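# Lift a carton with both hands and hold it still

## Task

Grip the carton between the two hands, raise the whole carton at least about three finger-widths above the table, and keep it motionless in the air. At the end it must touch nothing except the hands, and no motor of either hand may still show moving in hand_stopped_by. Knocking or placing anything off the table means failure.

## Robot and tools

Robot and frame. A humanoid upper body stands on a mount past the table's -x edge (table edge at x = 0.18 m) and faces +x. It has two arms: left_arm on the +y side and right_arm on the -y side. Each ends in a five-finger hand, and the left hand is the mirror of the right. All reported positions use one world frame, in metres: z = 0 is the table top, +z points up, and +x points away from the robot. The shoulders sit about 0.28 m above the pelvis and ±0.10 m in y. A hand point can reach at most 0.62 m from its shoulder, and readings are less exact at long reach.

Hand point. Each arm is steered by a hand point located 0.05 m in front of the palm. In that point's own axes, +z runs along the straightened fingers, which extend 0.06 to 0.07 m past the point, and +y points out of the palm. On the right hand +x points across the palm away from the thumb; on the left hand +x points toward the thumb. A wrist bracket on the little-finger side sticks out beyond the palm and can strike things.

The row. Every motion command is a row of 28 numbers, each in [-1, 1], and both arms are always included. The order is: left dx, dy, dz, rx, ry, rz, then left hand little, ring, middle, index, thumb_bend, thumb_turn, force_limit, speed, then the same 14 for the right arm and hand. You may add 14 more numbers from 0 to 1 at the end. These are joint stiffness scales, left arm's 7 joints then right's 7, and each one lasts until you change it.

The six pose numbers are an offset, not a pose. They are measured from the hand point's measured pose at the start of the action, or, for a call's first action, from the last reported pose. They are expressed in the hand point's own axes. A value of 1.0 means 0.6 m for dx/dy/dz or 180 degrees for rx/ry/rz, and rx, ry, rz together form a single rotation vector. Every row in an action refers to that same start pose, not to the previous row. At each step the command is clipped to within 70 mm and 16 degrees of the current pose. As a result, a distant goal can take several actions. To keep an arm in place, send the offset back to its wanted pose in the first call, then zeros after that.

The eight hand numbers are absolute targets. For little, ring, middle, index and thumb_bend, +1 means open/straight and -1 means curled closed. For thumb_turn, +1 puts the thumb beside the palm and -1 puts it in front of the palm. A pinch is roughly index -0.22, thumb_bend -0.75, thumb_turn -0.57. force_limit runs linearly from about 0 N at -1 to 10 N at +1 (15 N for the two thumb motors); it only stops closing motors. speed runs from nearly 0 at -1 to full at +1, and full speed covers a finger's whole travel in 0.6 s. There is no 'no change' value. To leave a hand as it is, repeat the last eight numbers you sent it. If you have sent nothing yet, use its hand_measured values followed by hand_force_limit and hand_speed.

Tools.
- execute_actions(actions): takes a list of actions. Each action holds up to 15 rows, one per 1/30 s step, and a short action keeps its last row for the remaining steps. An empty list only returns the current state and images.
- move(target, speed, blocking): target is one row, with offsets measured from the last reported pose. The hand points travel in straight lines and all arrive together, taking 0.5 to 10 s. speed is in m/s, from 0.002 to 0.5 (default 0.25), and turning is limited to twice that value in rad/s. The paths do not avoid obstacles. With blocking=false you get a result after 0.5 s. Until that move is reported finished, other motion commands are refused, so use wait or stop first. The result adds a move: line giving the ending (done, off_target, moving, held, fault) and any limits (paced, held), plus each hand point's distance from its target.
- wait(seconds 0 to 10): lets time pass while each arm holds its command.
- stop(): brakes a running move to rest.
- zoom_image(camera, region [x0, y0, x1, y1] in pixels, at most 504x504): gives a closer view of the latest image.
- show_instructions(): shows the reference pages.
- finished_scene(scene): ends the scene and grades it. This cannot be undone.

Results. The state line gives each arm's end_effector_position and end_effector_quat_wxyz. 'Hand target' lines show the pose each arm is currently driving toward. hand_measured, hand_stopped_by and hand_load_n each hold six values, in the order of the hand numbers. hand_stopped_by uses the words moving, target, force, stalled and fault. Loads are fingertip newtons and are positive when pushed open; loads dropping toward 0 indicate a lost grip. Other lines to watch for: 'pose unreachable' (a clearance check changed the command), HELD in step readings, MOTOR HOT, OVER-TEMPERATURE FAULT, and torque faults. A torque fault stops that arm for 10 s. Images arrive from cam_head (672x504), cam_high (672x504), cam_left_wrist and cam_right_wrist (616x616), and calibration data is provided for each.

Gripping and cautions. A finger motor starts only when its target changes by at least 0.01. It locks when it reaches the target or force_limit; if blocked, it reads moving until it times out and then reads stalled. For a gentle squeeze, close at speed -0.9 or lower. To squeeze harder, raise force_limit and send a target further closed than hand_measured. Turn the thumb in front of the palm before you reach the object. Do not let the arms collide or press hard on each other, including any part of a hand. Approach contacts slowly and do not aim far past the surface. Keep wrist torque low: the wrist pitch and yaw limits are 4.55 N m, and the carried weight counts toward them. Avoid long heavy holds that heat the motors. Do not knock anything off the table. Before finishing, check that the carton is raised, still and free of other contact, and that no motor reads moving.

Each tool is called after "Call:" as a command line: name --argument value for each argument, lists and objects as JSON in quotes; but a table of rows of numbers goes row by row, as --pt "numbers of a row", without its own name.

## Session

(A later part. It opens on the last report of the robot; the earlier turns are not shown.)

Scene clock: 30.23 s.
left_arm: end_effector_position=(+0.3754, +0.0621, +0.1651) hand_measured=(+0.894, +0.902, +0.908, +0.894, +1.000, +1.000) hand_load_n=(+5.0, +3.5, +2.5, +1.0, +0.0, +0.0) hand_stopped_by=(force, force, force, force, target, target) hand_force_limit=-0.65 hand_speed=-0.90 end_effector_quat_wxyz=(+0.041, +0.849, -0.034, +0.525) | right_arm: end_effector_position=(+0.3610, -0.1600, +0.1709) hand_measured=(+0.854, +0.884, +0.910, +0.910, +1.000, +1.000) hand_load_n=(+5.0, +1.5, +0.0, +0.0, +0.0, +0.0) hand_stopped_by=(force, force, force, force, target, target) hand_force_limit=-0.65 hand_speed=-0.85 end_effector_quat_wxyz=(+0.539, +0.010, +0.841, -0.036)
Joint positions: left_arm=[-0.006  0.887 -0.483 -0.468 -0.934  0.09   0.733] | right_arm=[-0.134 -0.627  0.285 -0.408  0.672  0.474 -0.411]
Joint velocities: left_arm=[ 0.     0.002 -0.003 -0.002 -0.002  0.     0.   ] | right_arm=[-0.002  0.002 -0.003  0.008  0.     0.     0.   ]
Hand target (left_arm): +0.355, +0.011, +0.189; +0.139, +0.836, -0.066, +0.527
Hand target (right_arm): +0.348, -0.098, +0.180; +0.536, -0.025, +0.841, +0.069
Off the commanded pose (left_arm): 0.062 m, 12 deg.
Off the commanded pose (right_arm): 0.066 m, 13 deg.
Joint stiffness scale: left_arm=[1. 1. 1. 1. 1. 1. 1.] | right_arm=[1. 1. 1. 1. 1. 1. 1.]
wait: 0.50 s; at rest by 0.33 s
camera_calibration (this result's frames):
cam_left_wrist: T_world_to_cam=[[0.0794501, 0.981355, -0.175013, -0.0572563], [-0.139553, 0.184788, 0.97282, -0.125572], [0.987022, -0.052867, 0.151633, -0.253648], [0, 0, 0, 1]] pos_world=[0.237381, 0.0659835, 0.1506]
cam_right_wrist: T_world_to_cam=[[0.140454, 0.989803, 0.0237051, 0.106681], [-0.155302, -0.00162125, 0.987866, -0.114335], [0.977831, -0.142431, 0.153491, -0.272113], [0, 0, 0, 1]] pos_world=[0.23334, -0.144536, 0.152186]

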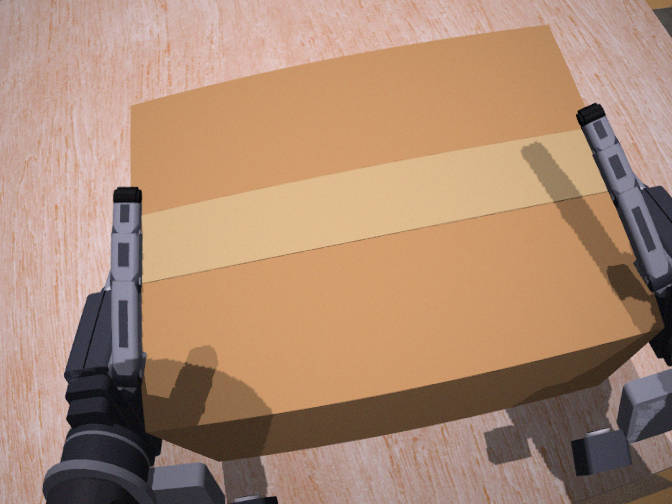

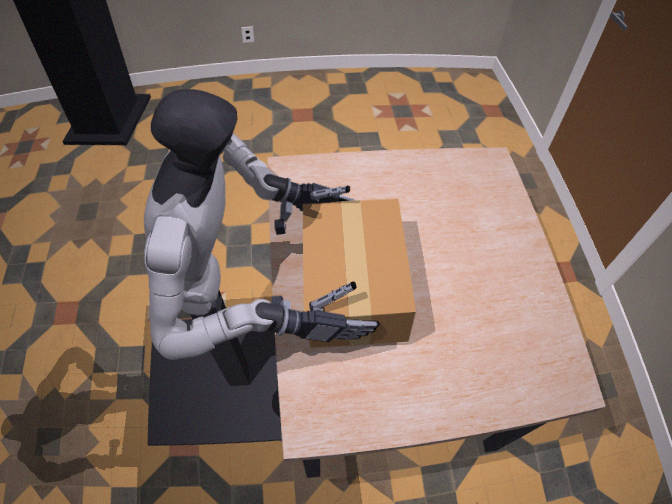

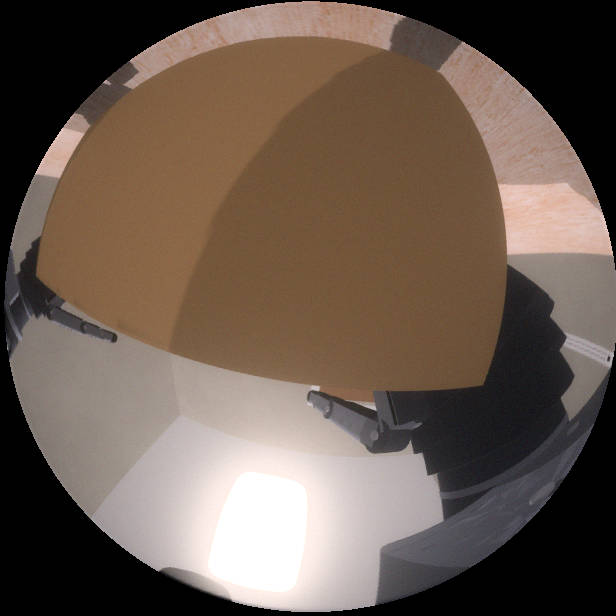

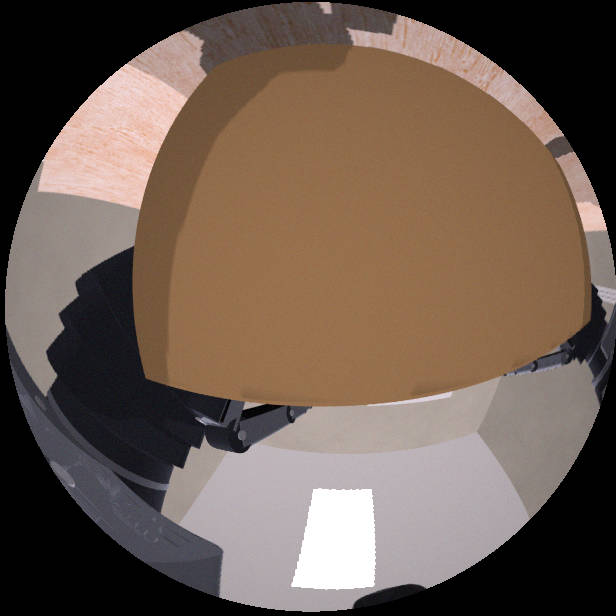

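Call:
execute_actions --actions '[[[0.021,0.099,-0.029,-0.063,0.005,-0.016,0.7,0.7,0.68,0.7,1,1,-0.65,-0.9,-0.003,0.108,-0.025,-0.068,0.002,0.018,0.7,0.7,0.7,0.7,1,1,-0.65,-0.85],[0.022,0.100,-0.029,-0.062,0.005,-0.016,0.7,0.7,0.68,0.7,1,1,-0.65,-0.9,-0.004,0.109,-0.025,-0.068,0.002,0.018,0.7,0.7,0.7,0.7,1,1,-0.65,-0.85],[0.024,0.101,-0.030,-0.061,0.005,-0.016,0.7,0.7,0.68,0.7,1,1,-0.65,-0.9,-0.005,0.109,-0.026,-0.068,0.002,0.018,0.7,0.7,0.7,0.7,1,1,-0.65,-0.85],[0.026,0.101,-0.031,-0.060,0.005,-0.016,0.7,0.7,0.68,0.7,1,1,-0.65,-0.9,-0.007,0.109,-0.026,-0.068,0.002,0.018,0.7,0.7,0.7,0.7,1,1,-0.65,-0.85],[0.028,0.101,-0.031,-0.060,0.005,-0.016,0.7,0.7,0.68,0.7,1,1,-0.65,-0.9,-0.009,0.109,-0.027,-0.068,0.002,0.018,0.7,0.7,0.7,0.7,1,1,-0.65,-0.85],[0.030,0.101,-0.032,-0.060,0.005,-0.016,0.7,0.7,0.68,0.7,1,1,-0.65,-0.9,-0.011,0.109,-0.028,-0.068,0.002,0.018,0.7,0.7,0.7,0.7,1,1,-0.65,-0.85],[0.032,0.101,-0.033,-0.060,0.005,-0.016,0.7,0.7,0.68,0.7,1,1,-0.65,-0.9,-0.013,0.109,-0.028,-0.068,0.002,0.018,0.7,0.7,0.7,0.7,1,1,-0.65,-0.85],[0.034,0.101,-0.033,-0.060,0.005,-0.016,0.7,0.7,0.68,0.7,1,1,-0.65,-0.9,-0.015,0.109,-0.029,-0.068,0.002,0.018,0.7,0.7,0.7,0.7,1,1,-0.65,-0.85],[0.036,0.101,-0.034,-0.060,0.005,-0.016,0.7,0.7,0.68,0.7,1,1,-0.65,-0.9,-0.017,0.109,-0.030,-0.068,0.002,0.018,0.7,0.7,0.7,0.7,1,1,-0.65,-0.85],[0.038,0.101,-0.035,-0.060,0.005,-0.016,0.7,0.7,0.68,0.7,1,1,-0.65,-0.9,-0.019,0.109,-0.030,-0.068,0.002,0.018,0.7,0.7,0.7,0.7,1,1,-0.65,-0.85],[0.040,0.101,-0.035,-0.060,0.005,-0.016,0.7,0.7,0.68,0.7,1,1,-0.65,-0.9,-0.021,0.109,-0.031,-0.068,0.002,0.018,0.7,0.7,0.7,0.7,1,1,-0.65,-0.85],[0.042,0.101,-0.036,-0.060,0.005,-0.016,0.7,0.7,0.68,0.7,1,1,-0.65,-0.9,-0.023,0.109,-0.032,-0.068,0.002,0.018,0.7,0.7,0.7,0.7,1,1,-0.65,-0.85],[0.044,0.101,-0.037,-0.060,0.005,-0.016,0.7,0.7,0.68,0.7,1,1,-0.65,-0.9,-0.025,0.109,-0.032,-0.068,0.002,0.018,0.7,0.7,0.7,0.7,1,1,-0.65,-0.85],[0.046,0.101,-0.037,-0.060,0.005,-0.016,0.7,0.7,0.68,0.7,1,1,-0.65,-0.9,-0.027,0.109,-0.033,-0.068,0.002,0.018,0.7,0.7,0.7,0.7,1,1,-0.65,-0.85],[0.048,0.101,-0.038,-0.060,0.005,-0.016,0.7,0.7,0.68,0.7,1,1,-0.65,-0.9,-0.029,0.109,-0.034,-0.068,0.002,0.018,0.7,0.7,0.7,0.7,1,1,-0.65,-0.85]]]'

Call:
wait --seconds 0.5

Scene clock: 32.60 s.
left_arm: end_effector_position=(+0.3782, +0.0595, +0.1797) hand_measured=(+0.892, +0.902, +0.908, +0.894, +1.000, +1.000) hand_load_n=(+0.0, +2.5, +0.0, +0.5, +0.0, +0.0) hand_stopped_by=(force, force, force, force, target, target) hand_force_limit=-0.65 hand_speed=-0.90 end_effector_quat_wxyz=(+0.033, +0.849, -0.037, +0.526) | right_arm: end_effector_position=(+0.3636, -0.1619, +0.1860) hand_measured=(+0.852, +0.884, +0.910, +0.910, +1.000, +1.000) hand_load_n=(+0.5, +1.5, +0.0, +0.0, +0.0, +0.0) hand_stopped_by=(force, force, force, force, target, target) hand_force_limit=-0.65 hand_speed=-0.85 end_effector_quat_wxyz=(+0.544, +0.011, +0.838, -0.041)
Joint positions: left_arm=[-0.052  0.955 -0.501 -0.543 -1.005  0.118  0.82 ] | right_arm=[-0.158 -0.677  0.28  -0.465  0.745  0.509 -0.474]
Joint velocities: left_arm=[-0.098  0.152  0.008 -0.175 -0.204  0.041  0.148] | right_arm=[-0.086 -0.13  -0.028 -0.172  0.209  0.144 -0.185]
Hand target (left_arm): +0.358, +0.009, +0.206; +0.132, +0.837, -0.066, +0.527
Hand target (right_arm): +0.348, -0.097, +0.196; +0.536, -0.028, +0.841, +0.069
Off the commanded pose (left_arm): 0.063 m, 12 deg.
Off the commanded pose (right_arm): 0.070 m, 13 deg; position clipped at the last step of the last action.
Joint stiffness scale: left_arm=[1. 1. 1. 1. 1. 1. 1.] | right_arm=[1. 1. 1. 1. 1. 1. 1.]
Step readings (end_effector_position):
0: left_arm (+0.3754, +0.0621, +0.1651) | right_arm (+0.3610, -0.1600, +0.1709)
1: left_arm (+0.3754, +0.0621, +0.1651) | right_arm (+0.3610, -0.1600, +0.1710)
2: left_arm (+0.3754, +0.0621, +0.1650) | right_arm (+0.3609, -0.1599, +0.1709)
4: left_arm (+0.3756, +0.0612, +0.1655) | right_arm (+0.3607, -0.1605, +0.1706)
8: left_arm (+0.3757, +0.0603, +0.1689) | right_arm (+0.3609, -0.1613, +0.1743)
15: end_effector_position above
camera_calibration (this result's frames):
cam_left_wrist: T_world_to_cam=[[0.0767311, 0.984218, -0.159462, -0.054411], [-0.14195, 0.169088, 0.975325, -0.137494], [0.986895, -0.0522021, 0.152684, -0.259007], [0, 0, 0, 1]] pos_world=[0.24027, 0.0632801, 0.164971]
cam_right_wrist: T_world_to_cam=[[0.147091, 0.988963, 0.0177908, 0.106403], [-0.165889, 0.00693343, 0.98612, -0.123264], [0.975113, -0.148001, 0.165078, -0.279307], [0, 0, 0, 1]] pos_world=[0.236257, -0.145712, 0.165767]

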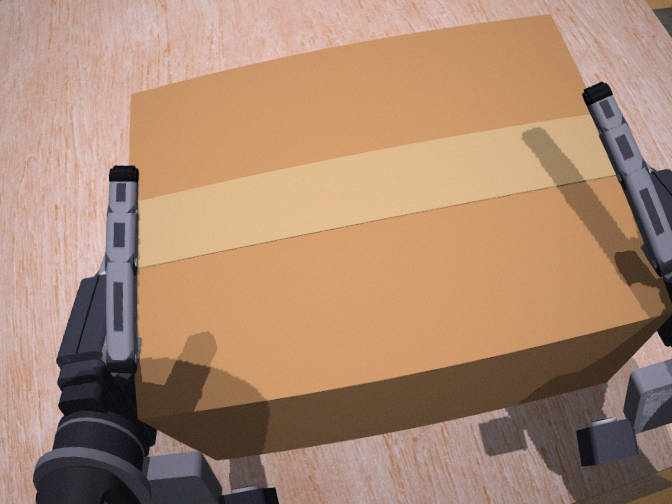

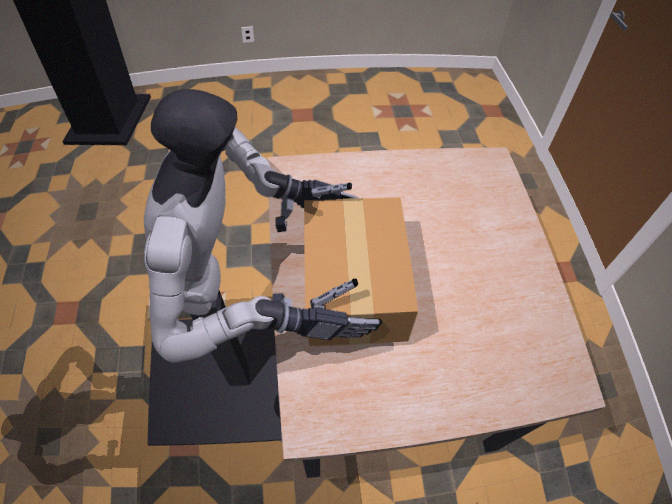

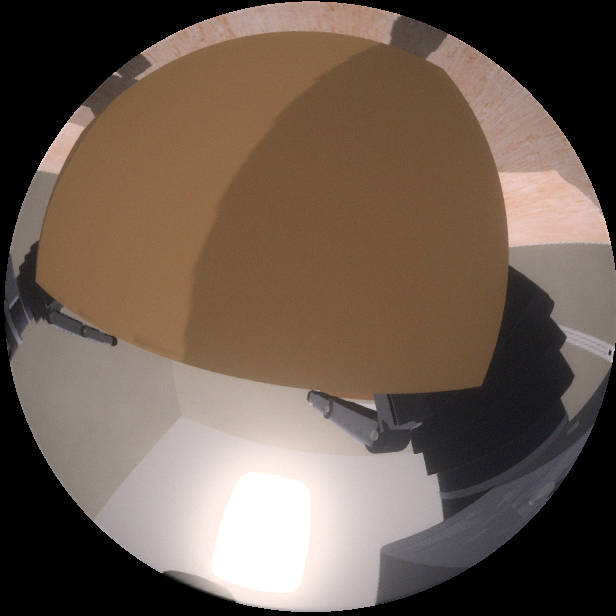

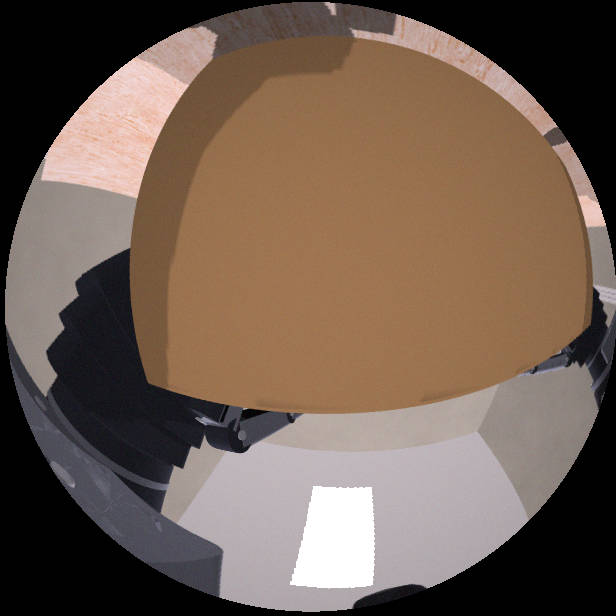

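Scene clock: 33.10 s.
left_arm: end_effector_position=(+0.3783, +0.0588, +0.1818) hand_measured=(+0.892, +0.902, +0.908, +0.894, +1.000, +1.000) hand_load_n=(+0.0, +2.0, +0.0, +0.0, +0.0, +0.0) hand_stopped_by=(force, force, force, force, target, target) hand_force_limit=-0.65 hand_speed=-0.90 end_effector_quat_wxyz=(+0.034, +0.849, -0.038, +0.525) | right_arm: end_effector_position=(+0.3637, -0.1625, +0.1875) hand_measured=(+0.852, +0.884, +0.910, +0.910, +1.000, +1.000) hand_load_n=(+0.0, +2.5, +0.0, +0.0, +0.0, +0.0) hand_stopped_by=(force, force, force, force, target, target) hand_force_limit=-0.65 hand_speed=-0.85 end_effector_quat_wxyz=(+0.543, +0.011, +0.839, -0.043)
Joint positions: left_arm=[-0.058  0.965 -0.502 -0.553 -1.017  0.12   0.828] | right_arm=[-0.163 -0.685  0.277 -0.475  0.757  0.52  -0.485]
Joint velocities: left_arm=[-0.009  0.006  0.008  0.005 -0.012  0.     0.   ] | right_arm=[-0.003  0.002 -0.006  0.005  0.     0.     0.   ]
Hand target (left_arm): +0.358, +0.009, +0.206; +0.132, +0.837, -0.066, +0.527
Hand target (right_arm): +0.348, -0.097, +0.196; +0.536, -0.028, +0.841, +0.069
Off the commanded pose (left_arm): 0.061 m, 12 deg.
Off the commanded pose (right_arm): 0.070 m, 13 deg; position clipped at the last step of the last action.
Joint stiffness scale: left_arm=[1. 1. 1. 1. 1. 1. 1.] | right_arm=[1. 1. 1. 1. 1. 1. 1.]
wait: 0.50 s; at rest by 0.20 s
camera_calibration (this result's frames):
cam_left_wrist: T_world_to_cam=[[0.0786362, 0.984013, -0.159793, -0.0540244], [-0.140871, 0.169649, 0.975384, -0.139881], [0.9869, -0.0541903, 0.15196, -0.259151], [0, 0, 0, 1]] pos_world=[0.240299, 0.0628479, 0.167185]
cam_right_wrist: T_world_to_cam=[[0.148958, 0.988744, 0.0140085, 0.106951], [-0.1635, 0.0106554, 0.986486, -0.125062], [0.975233, -0.149235, 0.163247, -0.279672], [0, 0, 0, 1]] pos_world=[0.236366, -0.146152, 0.167529]

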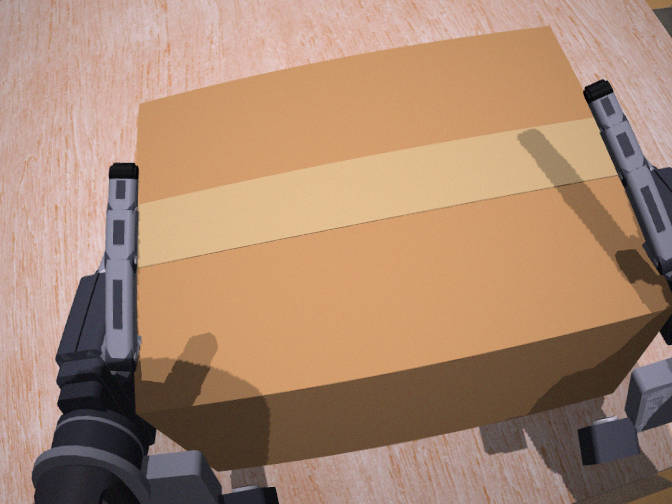

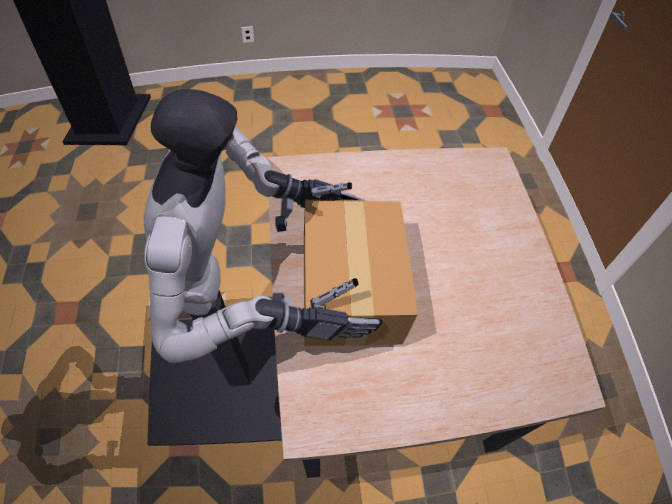

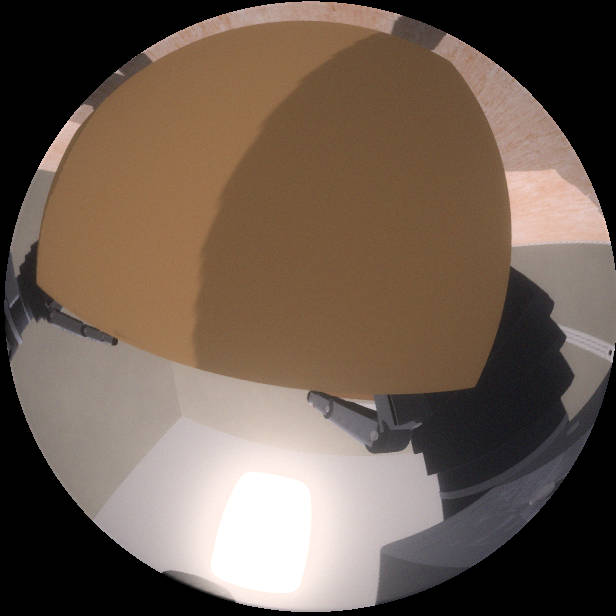

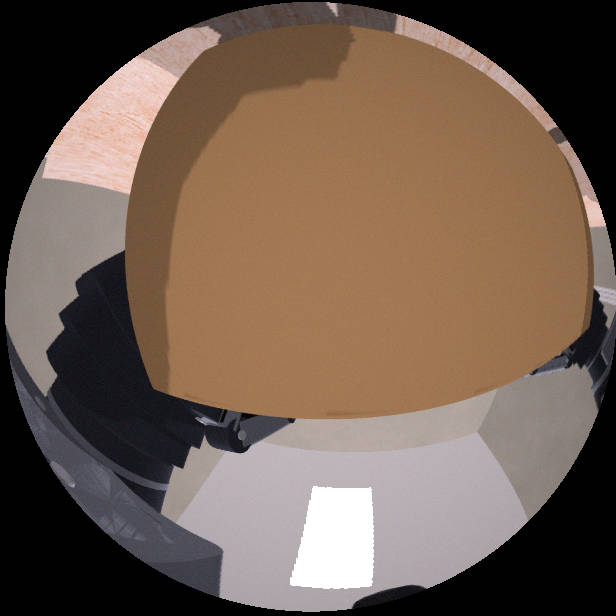

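Call:
execute_actions --actions '[[[0.020,0.095,-0.030,-0.067,0.005,-0.019,0.66,0.66,0.66,0.66,1,1,-0.5,-0.85,0,0.111,-0.028,-0.074,0.004,0.021,0.66,0.66,0.66,0.66,1,1,-0.5,-0.85]]]'

Call:
wait --seconds 0.4

Scene clock: 33.87 s.
left_arm: end_effector_position=(+0.3792, +0.0578, +0.1822) hand_measured=(+0.870, +0.902, +0.894, +0.878, +1.000, +1.000) hand_load_n=(+4.0, +4.5, +3.5, +2.0, +0.0, +0.0) hand_stopped_by=(force, force, force, force, target, target) hand_force_limit=-0.50 hand_speed=-0.85 end_effector_quat_wxyz=(+0.041, +0.850, -0.037, +0.525) | right_arm: end_effector_position=(+0.3631, -0.1648, +0.1862) hand_measured=(+0.838, +0.886, +0.888, +0.886, +1.000, +1.000) hand_load_n=(+2.5, +3.0, +4.0, +3.0, +0.0, +0.0) hand_stopped_by=(force, force, force, force, target, target) hand_force_limit=-0.50 hand_speed=-0.85 end_effector_quat_wxyz=(+0.542, +0.014, +0.839, -0.041)
Joint positions: left_arm=[-0.079  0.991 -0.535 -0.541 -1.042  0.08   0.825] | right_arm=[-0.161 -0.708  0.292 -0.461  0.779  0.485 -0.49 ]
Joint velocities: left_arm=[-0.055  0.044 -0.089  0.02  -0.034 -0.071  0.029] | right_arm=[-0.002 -0.06   0.031  0.003  0.038 -0.057 -0.026]
Hand target (left_arm): +0.359, +0.009, +0.205; +0.137, +0.837, -0.070, +0.526
Hand target (right_arm): +0.348, -0.100, +0.195; +0.537, -0.026, +0.840, +0.072
Off the commanded pose (left_arm): 0.060 m, 12 deg.
Off the commanded pose (right_arm): 0.071 m, 14 deg; position clipped at the last step of the last action.
Joint stiffness scale: left_arm=[1. 1. 1. 1. 1. 1. 1.] | right_arm=[1. 1. 1. 1. 1. 1. 1.]
Step readings (end_effector_position):
0: left_arm (+0.3783, +0.0588, +0.1818) | right_arm (+0.3637, -0.1625, +0.1875)
1: left_arm (+0.3783, +0.0588, +0.1818) | right_arm (+0.3637, -0.1625, +0.1875)
2: left_arm (+0.3782, +0.0587, +0.1818) | right_arm (+0.3638, -0.1627, +0.1876)
4: left_arm (+0.3790, +0.0586, +0.1826) | right_arm (+0.3636, -0.1633, +0.1871)
8: left_arm (+0.3794, +0.0581, +0.1828) | right_arm (+0.3637, -0.1642, +0.1872)
15: end_effector_position above
camera_calibration (this result's frames):
cam_left_wrist: T_world_to_cam=[[0.083591, 0.981415, -0.172736, -0.0523766], [-0.137595, 0.18305, 0.973427, -0.141574], [0.986955, -0.0576022, 0.150339, -0.259758], [0, 0, 0, 1]] pos_world=[0.241268, 0.0623556, 0.167816]
cam_right_wrist: T_world_to_cam=[[0.15176, 0.988198, 0.0208116, 0.106886], [-0.162949, 0.00424596, 0.986625, -0.125144], [0.974893, -0.153121, 0.161671, -0.279448], [0, 0, 0, 1]] pos_world=[0.235819, -0.147883, 0.166424]

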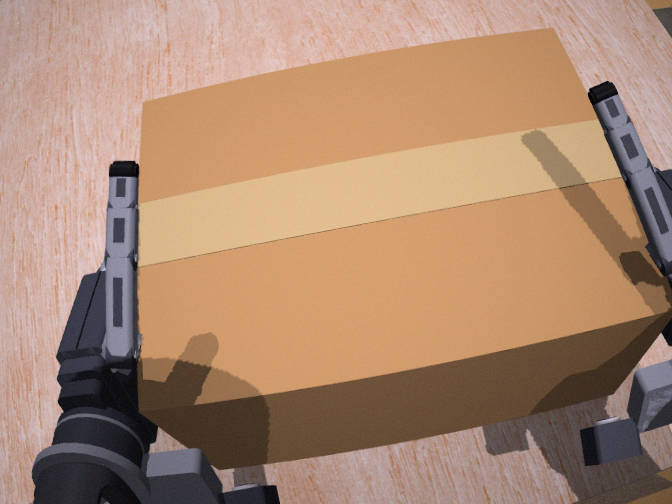

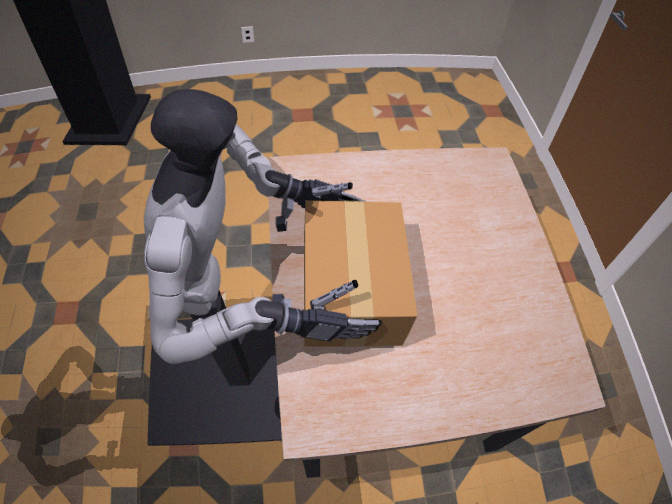

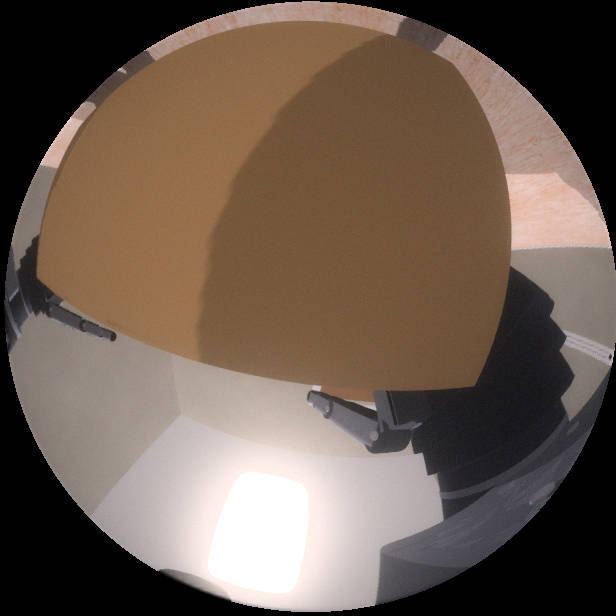

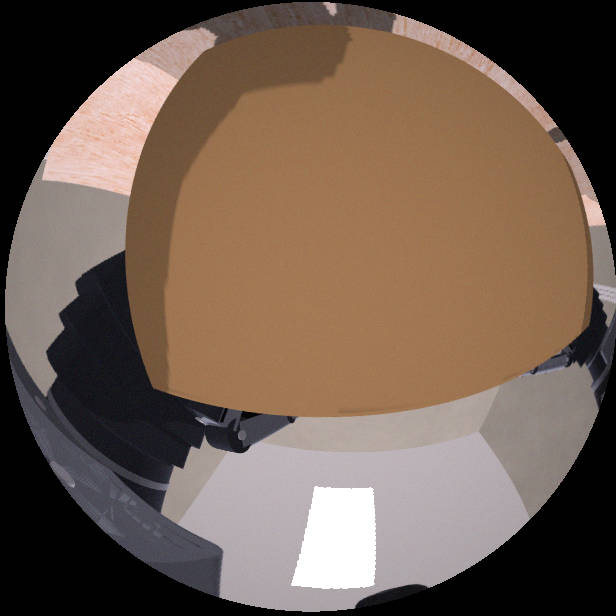

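Scene clock: 34.27 s.
left_arm: end_effector_position=(+0.3792, +0.0577, +0.1820) hand_measured=(+0.870, +0.902, +0.894, +0.878, +1.000, +1.000) hand_load_n=(+4.0, +4.5, +3.5, +2.0, +0.0, +0.0) hand_stopped_by=(force, force, force, force, target, target) hand_force_limit=-0.50 hand_speed=-0.85 end_effector_quat_wxyz=(+0.041, +0.850, -0.037, +0.524) | right_arm: end_effector_position=(+0.3630, -0.1649, +0.1860) hand_measured=(+0.838, +0.886, +0.888, +0.886, +1.000, +1.000) hand_load_n=(+2.5, +3.5, +4.0, +3.0, +0.0, +0.0) hand_stopped_by=(force, force, force, force, target, target) hand_force_limit=-0.50 hand_speed=-0.85 end_effector_quat_wxyz=(+0.542, +0.014, +0.839, -0.041)
Joint positions: left_arm=[-0.082  0.994 -0.54  -0.54  -1.044  0.076  0.827] | right_arm=[-0.161 -0.711  0.294 -0.46   0.782  0.482 -0.492]
Joint velocities: left_arm=[ 0.     0.006 -0.015  0.002 -0.003  0.     0.   ] | right_arm=[ 0.012  0.002  0.017 -0.005  0.012  0.     0.   ]
Hand target (left_arm): +0.359, +0.009, +0.205; +0.137, +0.837, -0.070, +0.526
Hand target (right_arm): +0.348, -0.100, +0.195; +0.537, -0.026, +0.840, +0.072
Off the commanded pose (left_arm): 0.060 m, 12 deg.
Off the commanded pose (right_arm): 0.071 m, 14 deg; position clipped at the last step of the last action.
Joint stiffness scale: left_arm=[1. 1. 1. 1. 1. 1. 1.] | right_arm=[1. 1. 1. 1. 1. 1. 1.]
wait: 0.40 s; at rest by 0.17 s
camera_calibration (this result's frames):
cam_left_wrist: T_world_to_cam=[[0.0837205, 0.981408, -0.17271, -0.0524043], [-0.136953, 0.183005, 0.973526, -0.141681], [0.987033, -0.057851, 0.149728, -0.259573], [0, 0, 0, 1]] pos_world=[0.241191, 0.0623417, 0.167745]
cam_right_wrist: T_world_to_cam=[[0.151801, 0.98819, 0.0209248, 0.106974], [-0.162238, 0.00402808, 0.986743, -0.125222], [0.975005, -0.153183, 0.160933, -0.279189], [0, 0, 0, 1]] pos_world=[0.235656, -0.147973, 0.166254]

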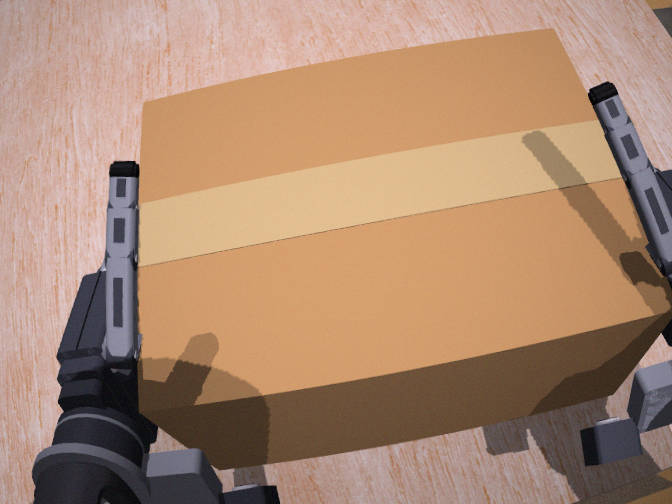

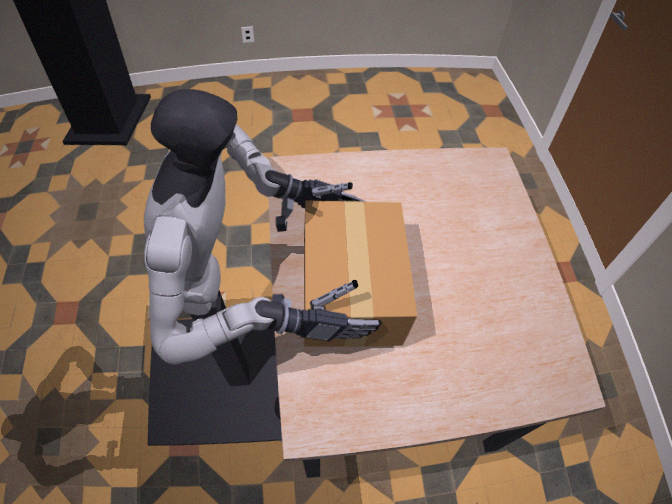

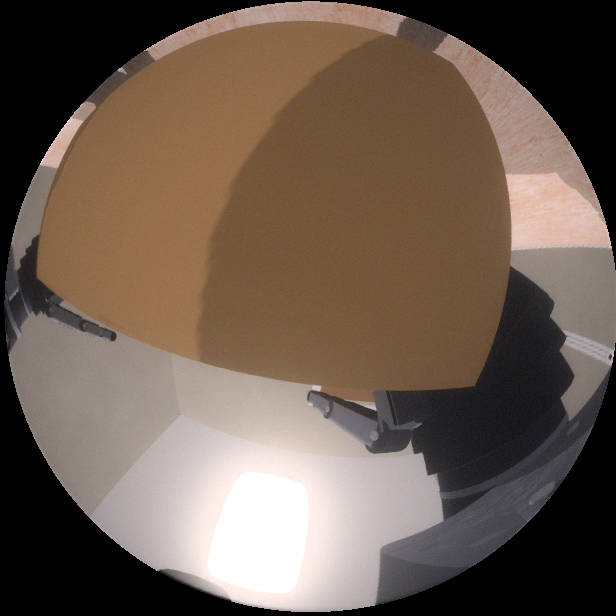

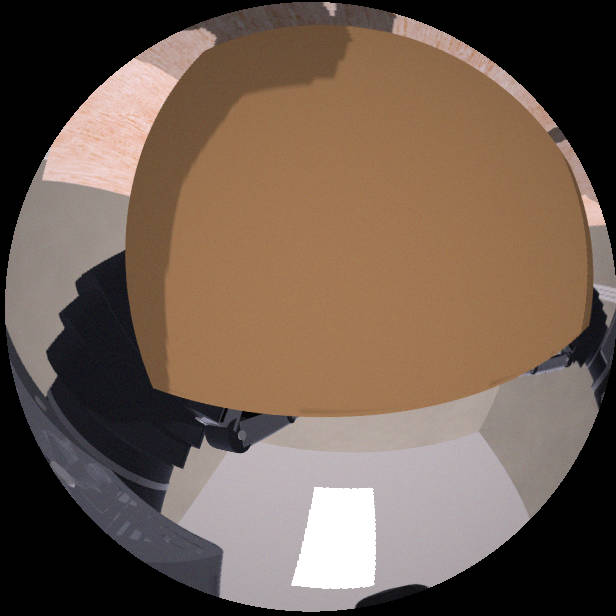

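Call:
execute_actions --actions '[[[0.020,0.093,-0.031,-0.064,0.005,-0.016,0.66,0.66,0.66,0.66,1,1,-0.5,-0.85,-0.002,0.112,-0.027,-0.074,0.004,0.019,0.66,0.66,0.66,0.66,1,1,-0.5,-0.85],[0.022,0.093,-0.032,-0.064,0.006,-0.016,0.66,0.66,0.66,0.66,1,1,-0.5,-0.85,-0.004,0.112,-0.027,-0.074,0.003,0.019,0.66,0.66,0.66,0.66,1,1,-0.5,-0.85],[0.024,0.093,-0.032,-0.064,0.007,-0.016,0.66,0.66,0.66,0.66,1,1,-0.5,-0.85,-0.006,0.112,-0.028,-0.074,0.002,0.019,0.66,0.66,0.66,0.66,1,1,-0.5,-0.85],[0.026,0.093,-0.033,-0.064,0.008,-0.016,0.66,0.66,0.66,0.66,1,1,-0.5,-0.85,-0.008,0.112,-0.029,-0.074,0.001,0.019,0.66,0.66,0.66,0.66,1,1,-0.5,-0.85],[0.028,0.093,-0.034,-0.064,0.009,-0.016,0.66,0.66,0.66,0.66,1,1,-0.5,-0.85,-0.010,0.112,-0.029,-0.074,0,0.019,0.66,0.66,0.66,0.66,1,1,-0.5,-0.85],[0.030,0.093,-0.034,-0.064,0.010,-0.016,0.66,0.66,0.66,0.66,1,1,-0.5,-0.85,-0.012,0.112,-0.030,-0.074,-0.001,0.019,0.66,0.66,0.66,0.66,1,1,-0.5,-0.85],[0.032,0.093,-0.035,-0.064,0.011,-0.017,0.66,0.66,0.66,0.66,1,1,-0.5,-0.85,-0.014,0.112,-0.031,-0.074,-0.002,0.019,0.66,0.66,0.66,0.66,1,1,-0.5,-0.85],[0.034,0.093,-0.036,-0.064,0.012,-0.017,0.66,0.66,0.66,0.66,1,1,-0.5,-0.85,-0.016,0.112,-0.031,-0.074,-0.003,0.019,0.66,0.66,0.66,0.66,1,1,-0.5,-0.85],[0.036,0.093,-0.036,-0.064,0.013,-0.017,0.66,0.66,0.66,0.66,1,1,-0.5,-0.85,-0.018,0.112,-0.032,-0.074,-0.004,0.019,0.66,0.66,0.66,0.66,1,1,-0.5,-0.85],[0.038,0.093,-0.037,-0.064,0.014,-0.017,0.66,0.66,0.66,0.66,1,1,-0.5,-0.85,-0.020,0.112,-0.033,-0.074,-0.005,0.020,0.66,0.66,0.66,0.66,1,1,-0.5,-0.85],[0.040,0.093,-0.038,-0.064,0.015,-0.017,0.66,0.66,0.66,0.66,1,1,-0.5,-0.85,-0.022,0.112,-0.033,-0.074,-0.006,0.020,0.66,0.66,0.66,0.66,1,1,-0.5,-0.85],[0.042,0.093,-0.038,-0.064,0.016,-0.017,0.66,0.66,0.66,0.66,1,1,-0.5,-0.85,-0.024,0.112,-0.034,-0.074,-0.007,0.020,0.66,0.66,0.66,0.66,1,1,-0.5,-0.85],[0.044,0.093,-0.039,-0.064,0.017,-0.017,0.66,0.66,0.66,0.66,1,1,-0.5,-0.85,-0.026,0.112,-0.035,-0.074,-0.008,0.020,0.66,0.66,0.66,0.66,1,1,-0.5,-0.85],[0.046,0.093,-0.040,-0.064,0.018,-0.017,0.66,0.66,0.66,0.66,1,1,-0.5,-0.85,-0.028,0.112,-0.035,-0.074,-0.009,0.020,0.66,0.66,0.66,0.66,1,1,-0.5,-0.85],[0.048,0.093,-0.040,-0.064,0.019,-0.017,0.66,0.66,0.66,0.66,1,1,-0.5,-0.85,-0.030,0.112,-0.036,-0.074,-0.010,0.020,0.66,0.66,0.66,0.66,1,1,-0.5,-0.85]]]'

Call:
wait --seconds 0.5

Scene clock: 36.03 s.
left_arm: end_effector_position=(+0.3825, +0.0578, +0.1972) hand_measured=(+0.870, +0.904, +0.894, +0.878, +1.000, +1.000) hand_load_n=(+5.5, +5.5, +2.5, +0.5, +0.0, +0.0) hand_stopped_by=(force, force, force, force, target, target) hand_force_limit=-0.50 hand_speed=-0.85 end_effector_quat_wxyz=(+0.042, +0.840, -0.035, +0.540) | right_arm: end_effector_position=(+0.3659, -0.1653, +0.1994) hand_measured=(+0.838, +0.886, +0.888, +0.886, +1.000, +1.000) hand_load_n=(+2.5, +3.5, +4.0, +3.0, +0.0, +0.0) hand_stopped_by=(force, force, force, force, target, target) hand_force_limit=-0.50 hand_speed=-0.85 end_effector_quat_wxyz=(+0.557, +0.017, +0.830, -0.038)
Joint positions: left_arm=[-0.102  1.04  -0.553 -0.571 -1.06   0.04   0.854] | right_arm=[-0.172 -0.741  0.298 -0.479  0.812  0.452 -0.513]
Joint velocities: left_arm=[-0.038  0.094 -0.035 -0.08  -0.02  -0.075  0.076] | right_arm=[-0.012 -0.058 -0.003 -0.084  0.074 -0.057 -0.06 ]
Hand target (left_arm): +0.362, +0.010, +0.223; +0.139, +0.825, -0.068, +0.544
Hand target (right_arm): +0.350, -0.101, +0.211; +0.555, -0.025, +0.829, +0.073
Off the commanded pose (left_arm): 0.061 m, 12 deg.
Off the commanded pose (right_arm): 0.071 m, 14 deg; position clipped at the last step of the last action.
Joint stiffness scale: left_arm=[1. 1. 1. 1. 1. 1. 1.] | right_arm=[1. 1. 1. 1. 1. 1. 1.]
Step readings (end_effector_position):
0: left_arm (+0.3792, +0.0577, +0.1820) | right_arm (+0.3630, -0.1649, +0.1860)
1: left_arm (+0.3792, +0.0578, +0.1820) | right_arm (+0.3630, -0.1649, +0.1860)
2: left_arm (+0.3792, +0.0578, +0.1821) | right_arm (+0.3630, -0.1649, +0.1859)
4: left_arm (+0.3796, +0.0580, +0.1833) | right_arm (+0.3629, -0.1649, +0.1859)
8: left_arm (+0.3807, +0.0581, +0.1878) | right_arm (+0.3640, -0.1649, +0.1898)
15: end_effector_position above
camera_calibration (this result's frames):
cam_left_wrist: T_world_to_cam=[[0.0882597, 0.980549, -0.175308, -0.0513333], [-0.171885, 0.188347, 0.966944, -0.141691], [0.981155, -0.0552093, 0.185165, -0.270047], [0, 0, 0, 1]] pos_world=[0.245134, 0.0621128, 0.178011]
cam_right_wrist: T_world_to_cam=[[0.152069, 0.987833, 0.032579, 0.104209], [-0.196694, -0.00205648, 0.980463, -0.125172], [0.9686, -0.155506, 0.193988, -0.28885], [0, 0, 0, 1]] pos_world=[0.239313, -0.148116, 0.175364]

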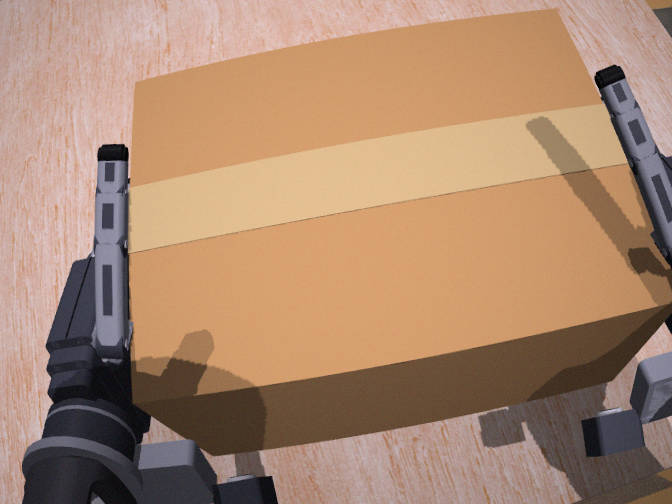

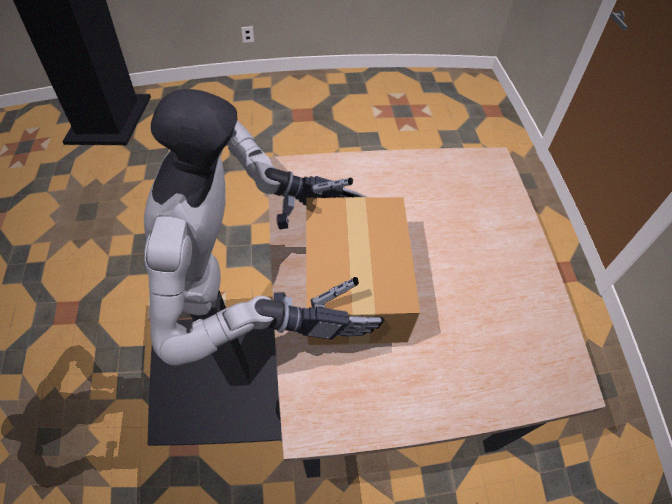

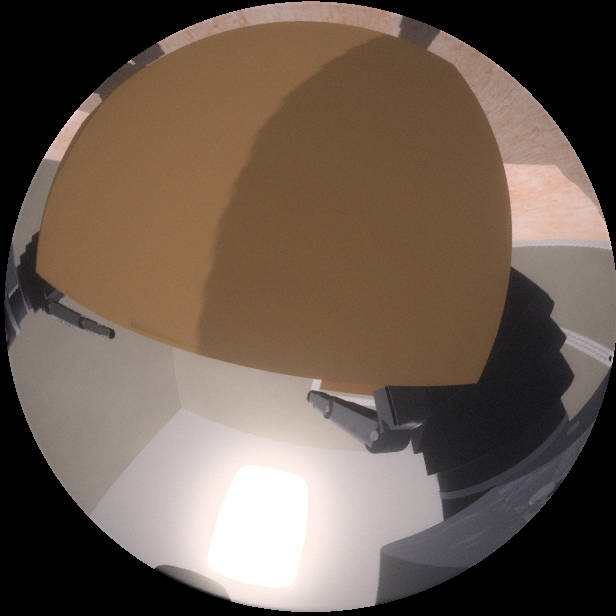

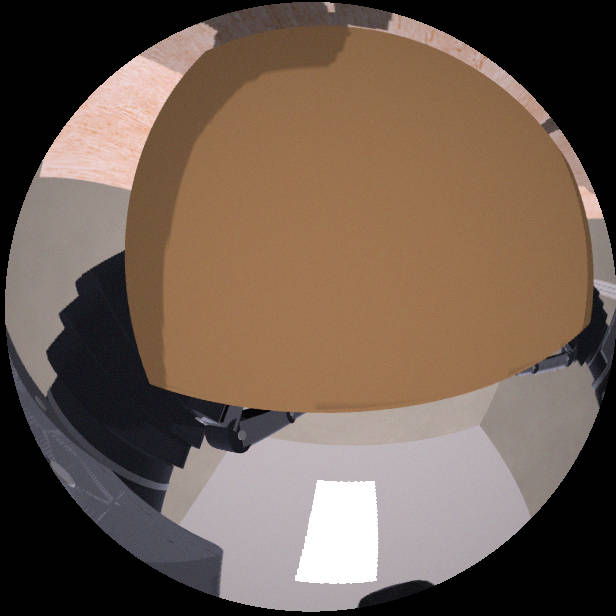

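Scene clock: 36.53 s.
left_arm: end_effector_position=(+0.3833, +0.0577, +0.1999) hand_measured=(+0.870, +0.904, +0.894, +0.878, +1.000, +1.000) hand_load_n=(+5.5, +5.0, +2.5, +0.5, +0.0, +0.0) hand_stopped_by=(force, force, force, force, target, target) hand_force_limit=-0.50 hand_speed=-0.85 end_effector_quat_wxyz=(+0.043, +0.838, -0.035, +0.543) | right_arm: end_effector_position=(+0.3666, -0.1655, +0.2023) hand_measured=(+0.838, +0.886, +0.888, +0.886, +1.000, +1.000) hand_load_n=(+3.0, +4.0, +4.0, +2.5, +0.0, +0.0) hand_stopped_by=(force, force, force, force, target, target) hand_force_limit=-0.50 hand_speed=-0.85 end_effector_quat_wxyz=(+0.560, +0.018, +0.828, -0.038)
Joint positions: left_arm=[-0.107  1.045 -0.554 -0.575 -1.061  0.035  0.858] | right_arm=[-0.175 -0.745  0.298 -0.483  0.816  0.447 -0.517]
Joint velocities: left_arm=[ 0.008  0.006  0.    -0.003 -0.015  0.     0.   ] | right_arm=[-0.005 -0.002  0.006 -0.006  0.003  0.     0.   ]
Hand target (left_arm): +0.362, +0.010, +0.223; +0.139, +0.825, -0.068, +0.544
Hand target (right_arm): +0.350, -0.101, +0.211; +0.555, -0.025, +0.829, +0.073
Off the commanded pose (left_arm): 0.060 m, 12 deg.
Off the commanded pose (right_arm): 0.071 m, 14 deg; position clipped at the last step of the last action.
Joint stiffness scale: left_arm=[1. 1. 1. 1. 1. 1. 1.] | right_arm=[1. 1. 1. 1. 1. 1. 1.]
wait: 0.50 s; at rest by 0.23 s
camera_calibration (this result's frames):
cam_left_wrist: T_world_to_cam=[[0.0892801, 0.980369, -0.1758, -0.0510564], [-0.178829, 0.189415, 0.965475, -0.141173], [0.979821, -0.0547596, 0.19223, -0.272232], [0, 0, 0, 1]] pos_world=[0.246051, 0.0618872, 0.179655]
cam_right_wrist: T_world_to_cam=[[0.152564, 0.987719, 0.0336922, 0.103758], [-0.204297, -0.00183567, 0.978907, -0.124711], [0.966947, -0.156229, 0.201508, -0.291134], [0, 0, 0, 1]] pos_world=[0.240203, -0.148196, 0.177251]

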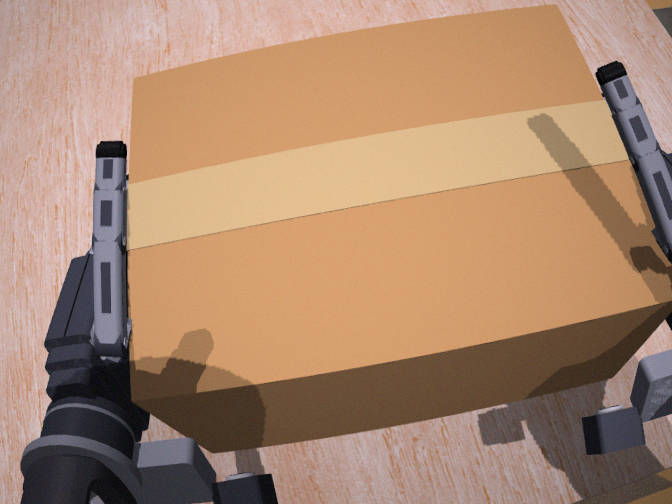

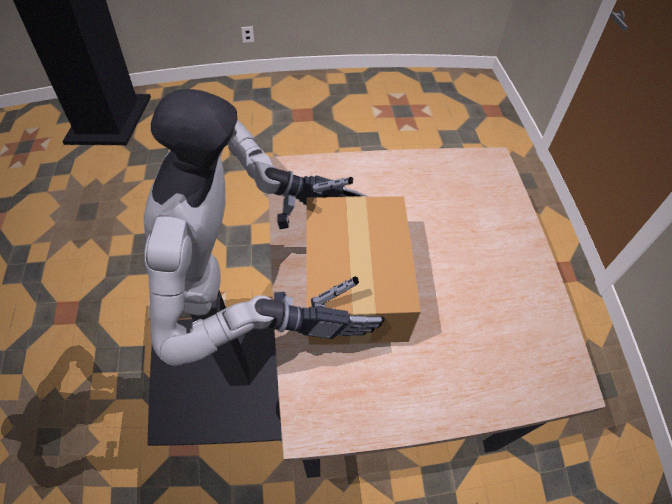

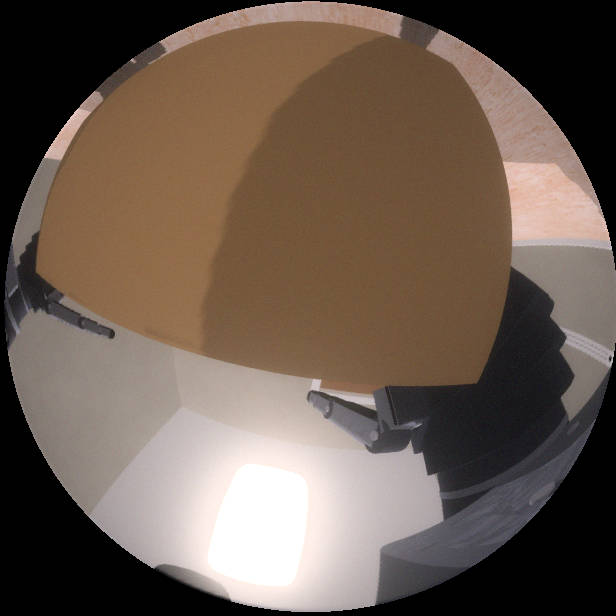

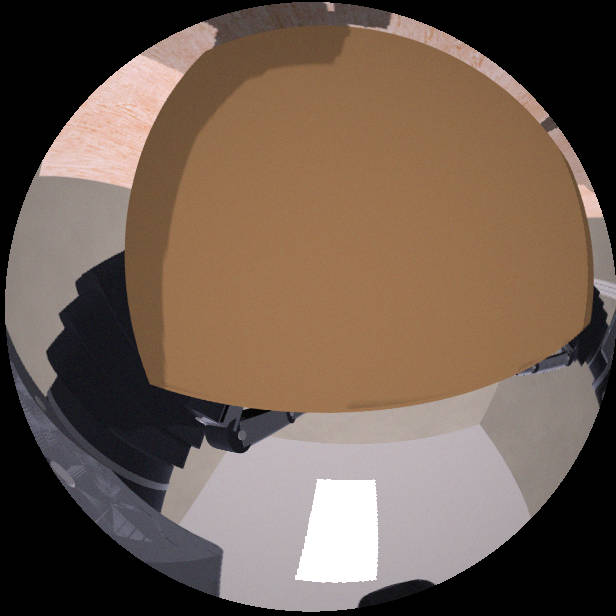

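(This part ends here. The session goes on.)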